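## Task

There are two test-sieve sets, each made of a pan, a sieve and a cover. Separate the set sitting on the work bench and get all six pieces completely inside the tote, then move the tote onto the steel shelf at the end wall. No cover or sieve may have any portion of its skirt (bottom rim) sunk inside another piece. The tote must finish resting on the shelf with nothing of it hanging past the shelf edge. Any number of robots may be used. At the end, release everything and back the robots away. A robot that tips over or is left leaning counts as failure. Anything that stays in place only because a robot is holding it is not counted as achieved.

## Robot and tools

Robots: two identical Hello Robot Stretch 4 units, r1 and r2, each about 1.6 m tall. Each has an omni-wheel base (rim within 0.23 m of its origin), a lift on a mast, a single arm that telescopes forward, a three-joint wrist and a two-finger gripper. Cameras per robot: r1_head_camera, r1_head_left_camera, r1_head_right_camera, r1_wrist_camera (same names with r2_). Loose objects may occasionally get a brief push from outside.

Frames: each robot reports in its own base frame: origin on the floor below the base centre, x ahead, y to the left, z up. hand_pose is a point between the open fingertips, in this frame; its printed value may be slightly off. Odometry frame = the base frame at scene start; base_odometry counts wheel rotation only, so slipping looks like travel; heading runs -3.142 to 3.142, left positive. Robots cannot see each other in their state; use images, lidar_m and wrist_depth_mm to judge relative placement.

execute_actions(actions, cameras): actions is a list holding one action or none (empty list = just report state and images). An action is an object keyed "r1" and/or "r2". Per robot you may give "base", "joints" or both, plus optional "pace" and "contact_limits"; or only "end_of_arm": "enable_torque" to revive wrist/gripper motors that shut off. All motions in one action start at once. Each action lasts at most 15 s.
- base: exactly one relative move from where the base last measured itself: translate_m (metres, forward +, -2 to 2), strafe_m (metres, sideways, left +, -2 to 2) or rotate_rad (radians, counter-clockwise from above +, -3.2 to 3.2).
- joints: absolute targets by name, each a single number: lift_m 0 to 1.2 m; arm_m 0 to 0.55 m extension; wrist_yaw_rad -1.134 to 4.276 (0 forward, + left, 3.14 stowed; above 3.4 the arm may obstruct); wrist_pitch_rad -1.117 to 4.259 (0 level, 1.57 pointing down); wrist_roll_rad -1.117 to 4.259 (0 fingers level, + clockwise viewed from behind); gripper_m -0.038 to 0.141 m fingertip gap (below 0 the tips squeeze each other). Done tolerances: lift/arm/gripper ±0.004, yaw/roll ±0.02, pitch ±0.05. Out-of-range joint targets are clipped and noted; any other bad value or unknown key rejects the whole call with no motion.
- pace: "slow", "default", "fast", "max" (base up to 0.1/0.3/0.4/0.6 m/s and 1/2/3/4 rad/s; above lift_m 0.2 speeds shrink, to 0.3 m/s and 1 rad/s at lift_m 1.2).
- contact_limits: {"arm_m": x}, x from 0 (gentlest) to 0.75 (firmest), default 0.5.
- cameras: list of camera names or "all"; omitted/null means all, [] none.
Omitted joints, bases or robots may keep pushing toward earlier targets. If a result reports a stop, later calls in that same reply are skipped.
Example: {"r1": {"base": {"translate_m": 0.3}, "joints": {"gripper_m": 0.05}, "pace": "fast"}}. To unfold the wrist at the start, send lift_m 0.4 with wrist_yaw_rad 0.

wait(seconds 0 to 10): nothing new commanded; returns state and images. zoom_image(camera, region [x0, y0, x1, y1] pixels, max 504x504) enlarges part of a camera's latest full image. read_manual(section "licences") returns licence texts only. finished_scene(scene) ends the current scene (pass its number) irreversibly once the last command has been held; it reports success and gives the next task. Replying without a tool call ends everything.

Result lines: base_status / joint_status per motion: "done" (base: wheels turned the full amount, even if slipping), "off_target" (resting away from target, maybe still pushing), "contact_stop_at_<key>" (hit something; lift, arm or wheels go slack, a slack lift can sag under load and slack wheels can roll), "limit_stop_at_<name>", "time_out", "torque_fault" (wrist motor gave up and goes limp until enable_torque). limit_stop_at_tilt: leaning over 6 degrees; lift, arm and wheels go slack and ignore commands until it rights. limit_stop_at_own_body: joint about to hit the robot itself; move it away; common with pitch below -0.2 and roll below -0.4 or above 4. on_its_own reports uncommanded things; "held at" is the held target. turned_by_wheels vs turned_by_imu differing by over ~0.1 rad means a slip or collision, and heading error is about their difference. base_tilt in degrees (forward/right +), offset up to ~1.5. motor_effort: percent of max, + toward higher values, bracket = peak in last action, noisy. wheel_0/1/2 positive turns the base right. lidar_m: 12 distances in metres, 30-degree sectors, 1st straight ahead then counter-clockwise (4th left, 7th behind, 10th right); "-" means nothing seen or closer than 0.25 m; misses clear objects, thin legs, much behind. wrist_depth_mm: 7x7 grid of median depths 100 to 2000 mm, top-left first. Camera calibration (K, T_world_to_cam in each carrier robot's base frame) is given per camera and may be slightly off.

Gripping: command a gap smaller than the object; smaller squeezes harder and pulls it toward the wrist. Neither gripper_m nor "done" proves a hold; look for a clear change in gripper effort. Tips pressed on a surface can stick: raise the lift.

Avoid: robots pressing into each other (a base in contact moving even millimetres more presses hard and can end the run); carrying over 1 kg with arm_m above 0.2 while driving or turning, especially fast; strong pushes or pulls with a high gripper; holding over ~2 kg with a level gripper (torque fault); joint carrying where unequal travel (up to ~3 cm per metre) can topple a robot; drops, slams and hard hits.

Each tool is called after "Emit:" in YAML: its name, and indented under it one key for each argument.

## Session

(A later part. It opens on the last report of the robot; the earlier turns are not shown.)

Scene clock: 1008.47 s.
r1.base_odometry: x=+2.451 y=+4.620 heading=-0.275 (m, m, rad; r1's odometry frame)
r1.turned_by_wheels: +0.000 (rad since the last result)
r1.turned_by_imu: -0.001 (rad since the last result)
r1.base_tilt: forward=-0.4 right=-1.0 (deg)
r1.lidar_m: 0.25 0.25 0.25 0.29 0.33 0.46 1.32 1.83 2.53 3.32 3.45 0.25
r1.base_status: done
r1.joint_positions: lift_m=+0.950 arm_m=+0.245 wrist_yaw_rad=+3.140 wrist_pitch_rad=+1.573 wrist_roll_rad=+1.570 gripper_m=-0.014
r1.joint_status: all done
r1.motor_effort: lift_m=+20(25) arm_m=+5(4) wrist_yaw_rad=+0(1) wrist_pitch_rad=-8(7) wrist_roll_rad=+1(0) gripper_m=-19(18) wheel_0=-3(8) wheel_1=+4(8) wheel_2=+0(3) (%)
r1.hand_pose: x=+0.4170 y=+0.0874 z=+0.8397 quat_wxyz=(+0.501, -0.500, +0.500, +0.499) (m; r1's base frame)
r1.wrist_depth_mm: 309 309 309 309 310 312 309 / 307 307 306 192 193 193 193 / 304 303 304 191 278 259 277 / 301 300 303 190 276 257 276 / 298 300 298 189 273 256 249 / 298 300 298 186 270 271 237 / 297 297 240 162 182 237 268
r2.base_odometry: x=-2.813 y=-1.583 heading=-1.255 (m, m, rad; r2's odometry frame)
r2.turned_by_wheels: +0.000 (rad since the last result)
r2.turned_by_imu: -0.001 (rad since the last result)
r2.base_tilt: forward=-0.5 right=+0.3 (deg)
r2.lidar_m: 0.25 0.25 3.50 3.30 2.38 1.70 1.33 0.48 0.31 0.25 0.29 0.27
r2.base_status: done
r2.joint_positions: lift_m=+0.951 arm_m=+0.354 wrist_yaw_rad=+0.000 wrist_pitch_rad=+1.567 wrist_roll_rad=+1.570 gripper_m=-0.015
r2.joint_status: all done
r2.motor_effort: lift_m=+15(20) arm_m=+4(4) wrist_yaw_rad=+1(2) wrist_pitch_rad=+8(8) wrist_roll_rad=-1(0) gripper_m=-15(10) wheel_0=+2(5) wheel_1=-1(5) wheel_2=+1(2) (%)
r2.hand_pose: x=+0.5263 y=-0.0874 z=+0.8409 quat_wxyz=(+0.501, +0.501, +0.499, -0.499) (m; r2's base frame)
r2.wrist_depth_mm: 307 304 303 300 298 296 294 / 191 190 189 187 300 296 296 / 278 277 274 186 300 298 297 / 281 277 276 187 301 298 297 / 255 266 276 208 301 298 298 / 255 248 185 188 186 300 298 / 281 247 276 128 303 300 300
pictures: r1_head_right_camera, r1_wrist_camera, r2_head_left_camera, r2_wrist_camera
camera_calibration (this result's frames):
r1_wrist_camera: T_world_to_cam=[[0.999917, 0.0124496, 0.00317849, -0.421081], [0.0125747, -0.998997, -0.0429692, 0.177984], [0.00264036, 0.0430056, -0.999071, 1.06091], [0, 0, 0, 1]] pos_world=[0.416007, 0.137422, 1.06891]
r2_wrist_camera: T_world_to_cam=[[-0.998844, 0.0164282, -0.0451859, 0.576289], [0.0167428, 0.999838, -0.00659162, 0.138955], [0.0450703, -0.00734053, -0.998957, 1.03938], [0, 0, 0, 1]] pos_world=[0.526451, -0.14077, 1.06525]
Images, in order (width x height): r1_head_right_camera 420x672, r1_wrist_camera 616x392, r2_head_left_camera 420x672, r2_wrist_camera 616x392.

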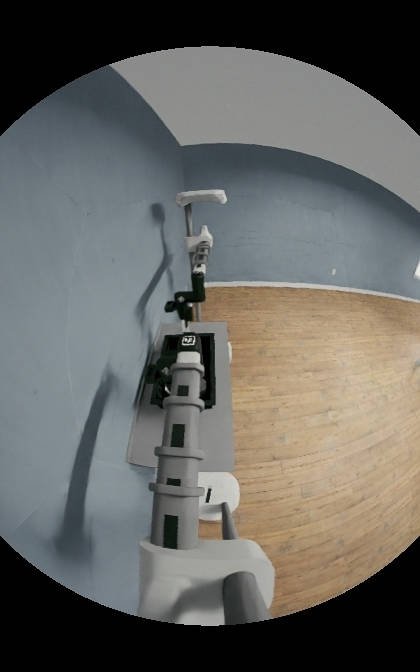

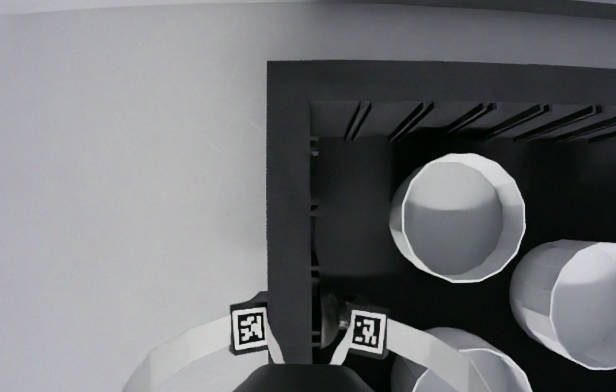

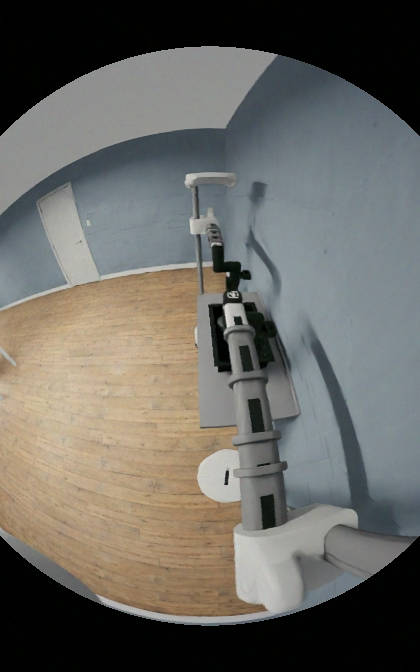

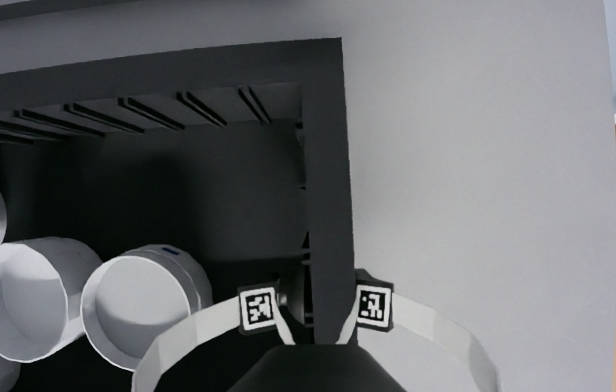

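Emit:
execute_actions:
  actions:
    - {"r1": {"joints": {"lift_m": 0.928}, "pace": "slow"}, "r2": {"joints": {"lift_m": 0.927}, "pace": "slow"}}
  cameras: []

Emit:
execute_actions:
  actions:
    - {"r1": {"joints": {"gripper_m": 0.065, "arm_m": 0.233}}, "r2": {"joints": {"gripper_m": 0.065, "arm_m": 0.342}}}
  cameras: ["r1_wrist_camera", "r2_wrist_camera"]

Scene clock: 1016.50 s.
r1.base_odometry: x=+2.451 y=+4.620 heading=-0.275 (m, m, rad; r1's odometry frame)
r1.turned_by_wheels: +0.000 (rad since the last result)
r1.turned_by_imu: -0.001 (rad since the last result)
r1.base_tilt: forward=-0.4 right=-1.0 (deg)
r1.lidar_m: 0.25 0.25 0.25 0.29 0.29 0.47 1.31 1.84 2.56 3.30 3.44 0.25
r1.base_status: not commanded
r1.joint_positions: lift_m=+0.928 arm_m=+0.245 wrist_yaw_rad=+3.140 wrist_pitch_rad=+1.573 wrist_roll_rad=+1.570 gripper_m=-0.014
r1.joint_status: all done
r1.motor_effort: lift_m=+21(23) arm_m=+4(5) wrist_yaw_rad=-1(0) wrist_pitch_rad=-7(7) wrist_roll_rad=+0(0) gripper_m=-18(17) wheel_0=-3(3) wheel_1=+4(4) wheel_2=+0(0) (%)
r1.hand_pose: x=+0.4170 y=+0.0874 z=+0.8177 quat_wxyz=(+0.501, -0.500, +0.500, +0.499) (m; r1's base frame)
r1.wrist_depth_mm: 285 287 287 289 287 287 287 / 285 285 286 192 195 193 195 / 281 283 282 191 277 258 281 / 279 279 282 190 274 258 276 / 279 277 278 188 272 255 249 / 276 277 278 187 271 271 236 / 276 274 229 163 181 236 268
r2.base_odometry: x=-2.813 y=-1.583 heading=-1.255 (m, m, rad; r2's odometry frame)
r2.turned_by_wheels: +0.000 (rad since the last result)
r2.turned_by_imu: -0.001 (rad since the last result)
r2.base_tilt: forward=-0.4 right=+0.3 (deg)
r2.lidar_m: 0.25 0.25 3.44 3.29 2.35 1.71 1.33 0.44 0.29 0.27 0.28 0.29
r2.base_status: not commanded
r2.joint_positions: lift_m=+0.927 arm_m=+0.354 wrist_yaw_rad=+0.000 wrist_pitch_rad=+1.567 wrist_roll_rad=+1.570 gripper_m=-0.015
r2.joint_status: all done
r2.motor_effort: lift_m=+15(21) arm_m=+4(5) wrist_yaw_rad=+1(2) wrist_pitch_rad=+9(8) wrist_roll_rad=+1(0) gripper_m=-16(16) wheel_0=+2(2) wheel_1=-1(1) wheel_2=+1(1) (%)
r2.hand_pose: x=+0.5263 y=-0.0874 z=+0.8169 quat_wxyz=(+0.501, +0.501, +0.499, -0.499) (m; r2's base frame)
r2.wrist_depth_mm: 281 281 278 276 276 273 271 / 190 189 187 187 276 273 271 / 278 276 274 186 276 273 272 / 279 277 274 186 277 274 273 / 255 265 276 207 278 274 273 / 254 248 186 187 186 277 274 / 278 247 276 128 279 277 276
pictures: none
No camera images: the call's "cameras" was empty. Leave "cameras" out to get every camera's image.

Scene clock: 1018.03 s.
r1.base_odometry: x=+2.451 y=+4.620 heading=-0.275 (m, m, rad; r1's odometry frame)
r1.turned_by_wheels: +0.000 (rad since the last result)
r1.turned_by_imu: +0.000 (rad since the last result)
r1.base_tilt: forward=-0.3 right=-1.0 (deg)
r1.lidar_m: 0.25 0.25 0.25 0.29 0.32 0.48 1.33 1.85 2.57 3.31 3.45 0.26
r1.base_status: not commanded
r1.joint_positions: lift_m=+0.928 arm_m=+0.234 wrist_yaw_rad=+3.140 wrist_pitch_rad=+1.570 wrist_roll_rad=+1.570 gripper_m=+0.065
r1.joint_status: all done
r1.motor_effort: lift_m=+21(21) arm_m=-5(9) wrist_yaw_rad=+1(9) wrist_pitch_rad=+1(37) wrist_roll_rad=+0(1) gripper_m=-3(18) wheel_0=-3(3) wheel_1=+3(4) wheel_2=+0(0) (%)
r1.hand_pose: x=+0.4050 y=+0.0874 z=+0.8177 quat_wxyz=(+0.500, -0.500, +0.500, +0.500) (m; r1's base frame)
r1.wrist_depth_mm: 287 289 287 287 289 289 289 / 286 287 286 197 198 196 197 / 285 283 283 225 282 263 282 / 282 281 281 278 278 263 279 / 278 281 281 277 277 260 264 / 278 278 213 234 220 276 239 / 274 276 276 143 248 247 273
r2.base_odometry: x=-2.813 y=-1.583 heading=-1.255 (m, m, rad; r2's odometry frame)
r2.turned_by_wheels: +0.000 (rad since the last result)
r2.turned_by_imu: +0.000 (rad since the last result)
r2.base_tilt: forward=-0.5 right=+0.3 (deg)
r2.lidar_m: 0.25 0.26 3.46 3.27 2.36 1.72 1.34 0.44 0.32 0.29 0.29 0.26
r2.base_status: not commanded
r2.joint_positions: lift_m=+0.927 arm_m=+0.343 wrist_yaw_rad=+0.001 wrist_pitch_rad=+1.570 wrist_roll_rad=+1.570 gripper_m=+0.065
r2.joint_status: all done
r2.motor_effort: lift_m=+15(15) arm_m=-5(9) wrist_yaw_rad=+0(10) wrist_pitch_rad=+0(41) wrist_roll_rad=+0(0) gripper_m=-1(14) wheel_0=+2(1) wheel_1=-1(1) wheel_2=+2(4) (%)
r2.hand_pose: x=+0.5141 y=-0.0874 z=+0.8169 quat_wxyz=(+0.501, +0.500, +0.500, -0.499) (m; r2's base frame)
r2.wrist_depth_mm: 283 279 278 278 276 273 272 / 193 192 191 190 276 274 272 / 281 279 278 190 278 274 273 / 282 281 279 190 278 276 273 / 258 262 279 191 277 276 276 / 254 252 197 191 199 276 274 / 283 253 279 120 279 277 277
pictures: r1_wrist_camera, r2_wrist_camera
camera_calibration (this result's frames):
r1_wrist_camera: T_world_to_cam=[[0.999928, 0.0120172, 0.000315851, -0.406621], [0.0120197, -0.999002, -0.0430097, 0.177449], [-0.000201322, 0.0430104, -0.999075, 1.04012], [0, 0, 0, 1]] pos_world=[0.404668, 0.137423, 1.04691]
r2_wrist_camera: T_world_to_cam=[[-0.998972, 0.0158306, -0.0424761, 0.560859], [0.0161267, 0.999848, -0.00663672, 0.139354], [0.0423646, -0.0073149, -0.999075, 1.01744], [0, 0, 0, 1]] pos_world=[0.514932, -0.14077, 1.04125]
Images, in order (width x height): r1_wrist_camera 616x392, r2_wrist_camera 616x392.

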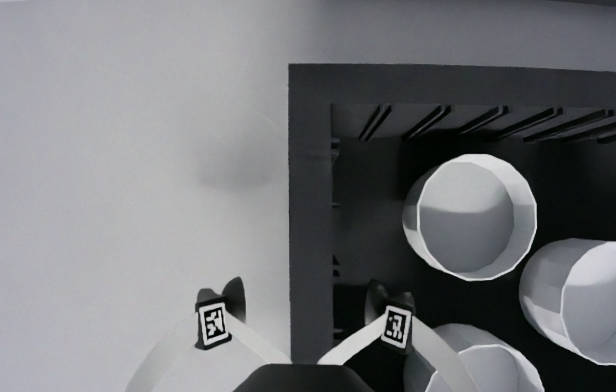

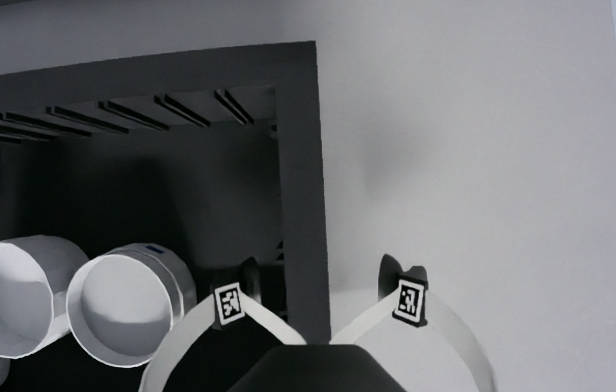

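Released. Now lift clear and back away.

Emit:
execute_actions:
  actions:
    - {"r1": {"joints": {"lift_m": 1.03}, "pace": "fast"}, "r2": {"joints": {"lift_m": 1.03}, "pace": "fast"}}
  cameras: []

Emit:
execute_actions:
  actions:
    - {"r1": {"base": {"translate_m": -0.3}, "joints": {"arm_m": 0.0}, "pace": "fast"}, "r2": {"base": {"translate_m": -0.3}, "joints": {"arm_m": 0.0}, "pace": "fast"}}
  cameras: ["r1_head_camera", "r2_head_camera"]

Scene clock: 1024.17 s.
r1.base_odometry: x=+2.451 y=+4.620 heading=-0.275 (m, m, rad; r1's odometry frame)
r1.turned_by_wheels: +0.000 (rad since the last result)
r1.turned_by_imu: -0.001 (rad since the last result)
r1.base_tilt: forward=-0.4 right=-1.0 (deg)
r1.lidar_m: 0.25 0.25 0.25 0.30 0.32 0.44 1.32 1.83 2.55 3.32 3.46 0.25
r1.base_status: not commanded
r1.joint_positions: lift_m=+1.030 arm_m=+0.234 wrist_yaw_rad=+3.140 wrist_pitch_rad=+1.570 wrist_roll_rad=+1.570 gripper_m=+0.065
r1.joint_status: all done
r1.motor_effort: lift_m=+23(28) arm_m=-6(6) wrist_yaw_rad=+0(1) wrist_pitch_rad=+1(0) wrist_roll_rad=+0(0) gripper_m=-4(5) wheel_0=-3(3) wheel_1=+3(3) wheel_2=+0(0) (%)
r1.hand_pose: x=+0.4049 y=+0.0874 z=+0.9195 quat_wxyz=(+0.500, -0.500, +0.500, +0.500) (m; r1's base frame)
r1.wrist_depth_mm: 364 368 370 373 370 368 366 / 442 389 387 387 392 392 389 / 387 387 384 298 297 298 297 / 384 382 382 379 359 382 382 / 379 379 379 379 377 362 353 / 379 375 213 375 220 351 351 / 373 375 373 143 347 373 373
r2.base_odometry: x=-2.813 y=-1.583 heading=-1.255 (m, m, rad; r2's odometry frame)
r2.turned_by_wheels: +0.000 (rad since the last result)
r2.turned_by_imu: -0.001 (rad since the last result)
r2.base_tilt: forward=-0.4 right=+0.3 (deg)
r2.lidar_m: 0.25 0.25 3.47 3.30 2.36 1.70 1.33 0.48 0.29 0.27 0.30 0.27
r2.base_status: not commanded
r2.joint_positions: lift_m=+1.030 arm_m=+0.343 wrist_yaw_rad=+0.000 wrist_pitch_rad=+1.570 wrist_roll_rad=+1.570 gripper_m=+0.065
r2.joint_status: all done
r2.motor_effort: lift_m=+22(23) arm_m=-4(4) wrist_yaw_rad=-1(0) wrist_pitch_rad=+0(0) wrist_roll_rad=+0(1) gripper_m=-2(2) wheel_0=+2(2) wheel_1=-1(1) wheel_2=+2(2) (%)
r2.hand_pose: x=+0.5140 y=-0.0874 z=+0.9194 quat_wxyz=(+0.501, +0.500, +0.500, -0.499) (m; r2's base frame)
r2.wrist_depth_mm: 366 368 379 382 377 375 407 / 389 387 384 382 377 375 585 / 300 325 368 379 377 377 699 / 379 384 384 382 382 377 597 / 364 359 362 382 382 382 654 / 364 387 196 382 199 382 654 / 389 387 382 120 384 382 759
pictures: none
No camera images: the call's "cameras" was empty. Leave "cameras" out to get every camera's image.

Scene clock: 1026.47 s.
r1.base_odometry: x=+2.162 y=+4.701 heading=-0.275 (m, m, rad; r1's odometry frame)
r1.turned_by_wheels: +0.000 (rad since the last result)
r1.turned_by_imu: -0.001 (rad since the last result)
r1.base_tilt: forward=-0.4 right=-1.0 (deg)
r1.lidar_m: 0.41 0.43 0.31 0.28 0.30 0.44 1.32 1.51 2.12 3.35 3.43 0.44
r1.base_status: done
r1.joint_positions: lift_m=+1.030 arm_m=+0.002 wrist_yaw_rad=+3.140 wrist_pitch_rad=+1.570 wrist_roll_rad=+1.570 gripper_m=+0.065
r1.joint_status: all done
r1.motor_effort: lift_m=+23(23) arm_m=-5(8) wrist_yaw_rad=+0(1) wrist_pitch_rad=+2(2) wrist_roll_rad=+0(0) gripper_m=-3(3) wheel_0=-1(6) wheel_1=-3(9) wheel_2=+1(14) (%)
r1.hand_pose: x=+0.1723 y=+0.0874 z=+0.9196 quat_wxyz=(+0.500, -0.500, +0.500, +0.500) (m; r1's base frame)
r1.wrist_depth_mm: 382 384 389 394 387 377 379 / 530 535 544 549 535 525 399 / 931 931 976 960 946 917 402 / 1098 1138 946 1098 1138 1160 399 / 1138 1118 904 917 1118 1118 394 / 1118 1118 214 904 220 1098 394 / 1078 564 1098 143 1098 1138 399
r2.base_odometry: x=-2.906 y=-1.298 heading=-1.255 (m, m, rad; r2's odometry frame)
r2.turned_by_wheels: +0.000 (rad since the last result)
r2.turned_by_imu: -0.001 (rad since the last result)
r2.base_tilt: forward=-0.5 right=+0.3 (deg)
r2.lidar_m: 0.53 3.50 3.45 3.33 1.91 1.39 1.32 0.46 0.33 0.28 0.30 0.42
r2.base_status: done
r2.joint_positions: lift_m=+1.030 arm_m=+0.001 wrist_yaw_rad=+0.000 wrist_pitch_rad=+1.570 wrist_roll_rad=+1.570 gripper_m=+0.065
r2.joint_status: all done
r2.motor_effort: lift_m=+21(21) arm_m=-4(3) wrist_yaw_rad=+1(0) wrist_pitch_rad=-1(2) wrist_roll_rad=+0(1) gripper_m=-2(3) wheel_0=-1(6) wheel_1=+1(3) wheel_2=+0(8) (%)
r2.hand_pose: x=+0.1718 y=-0.0874 z=+0.9194 quat_wxyz=(+0.500, +0.500, +0.500, -0.500) (m; r2's base frame)
r2.wrist_depth_mm: 404 407 427 442 449 449 462 / 569 597 640 668 683 691 691 / 1078 1160 1160 1160 1160 1138 1138 / 1205 1182 1160 1182 931 1138 1160 / 1182 1182 1182 976 946 1160 1138 / 1205 1205 197 1182 199 1160 1138 / 1205 1205 1182 120 1160 1160 1138
pictures: r1_head_camera, r2_head_camera
Images, in order (width x height): r1_head_camera 420x560, r2_head_camera 420x560.

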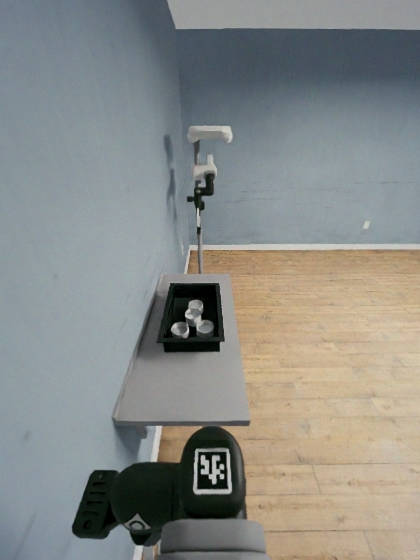

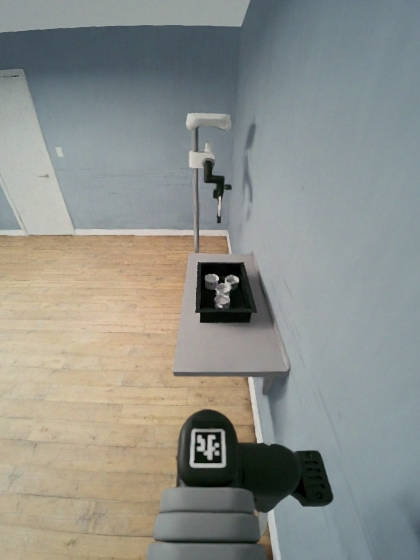

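Emit:
zoom_image:
  camera: "r2_head_camera"
  region: [170, 245, 290, 345]

Emit:
zoom_image:
  camera: "r1_head_camera"
  region: [140, 270, 250, 365]

Region (170, 245, 290, 345) of r2_head_camera's 420x560 image, scaled by 4.200, with more detail than that image has.

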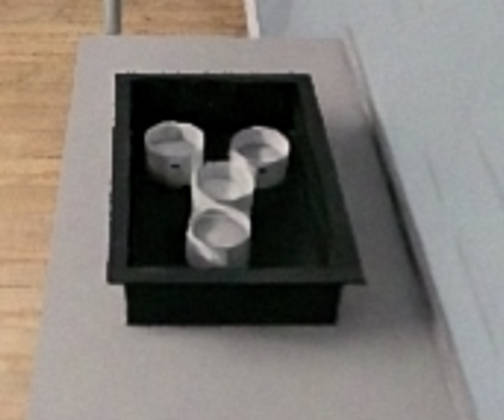

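Region (140, 270, 250, 365) of r1_head_camera's 420x560 image, scaled by 4.582, with more detail than that image has; it fills the top 435 rows of this view, and the rest is white.

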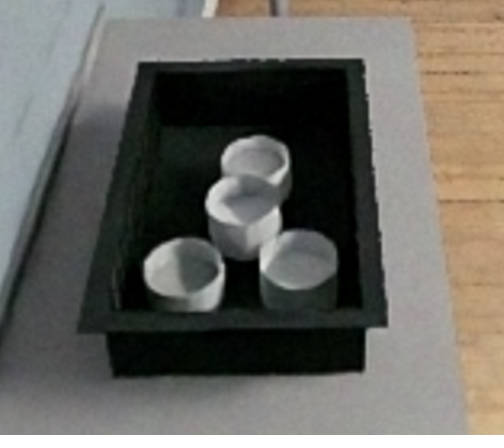

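Everything is in place. Finishing scene 1.

Emit:
finished_scene:
  scene: 1

The scene is finished: the task was done.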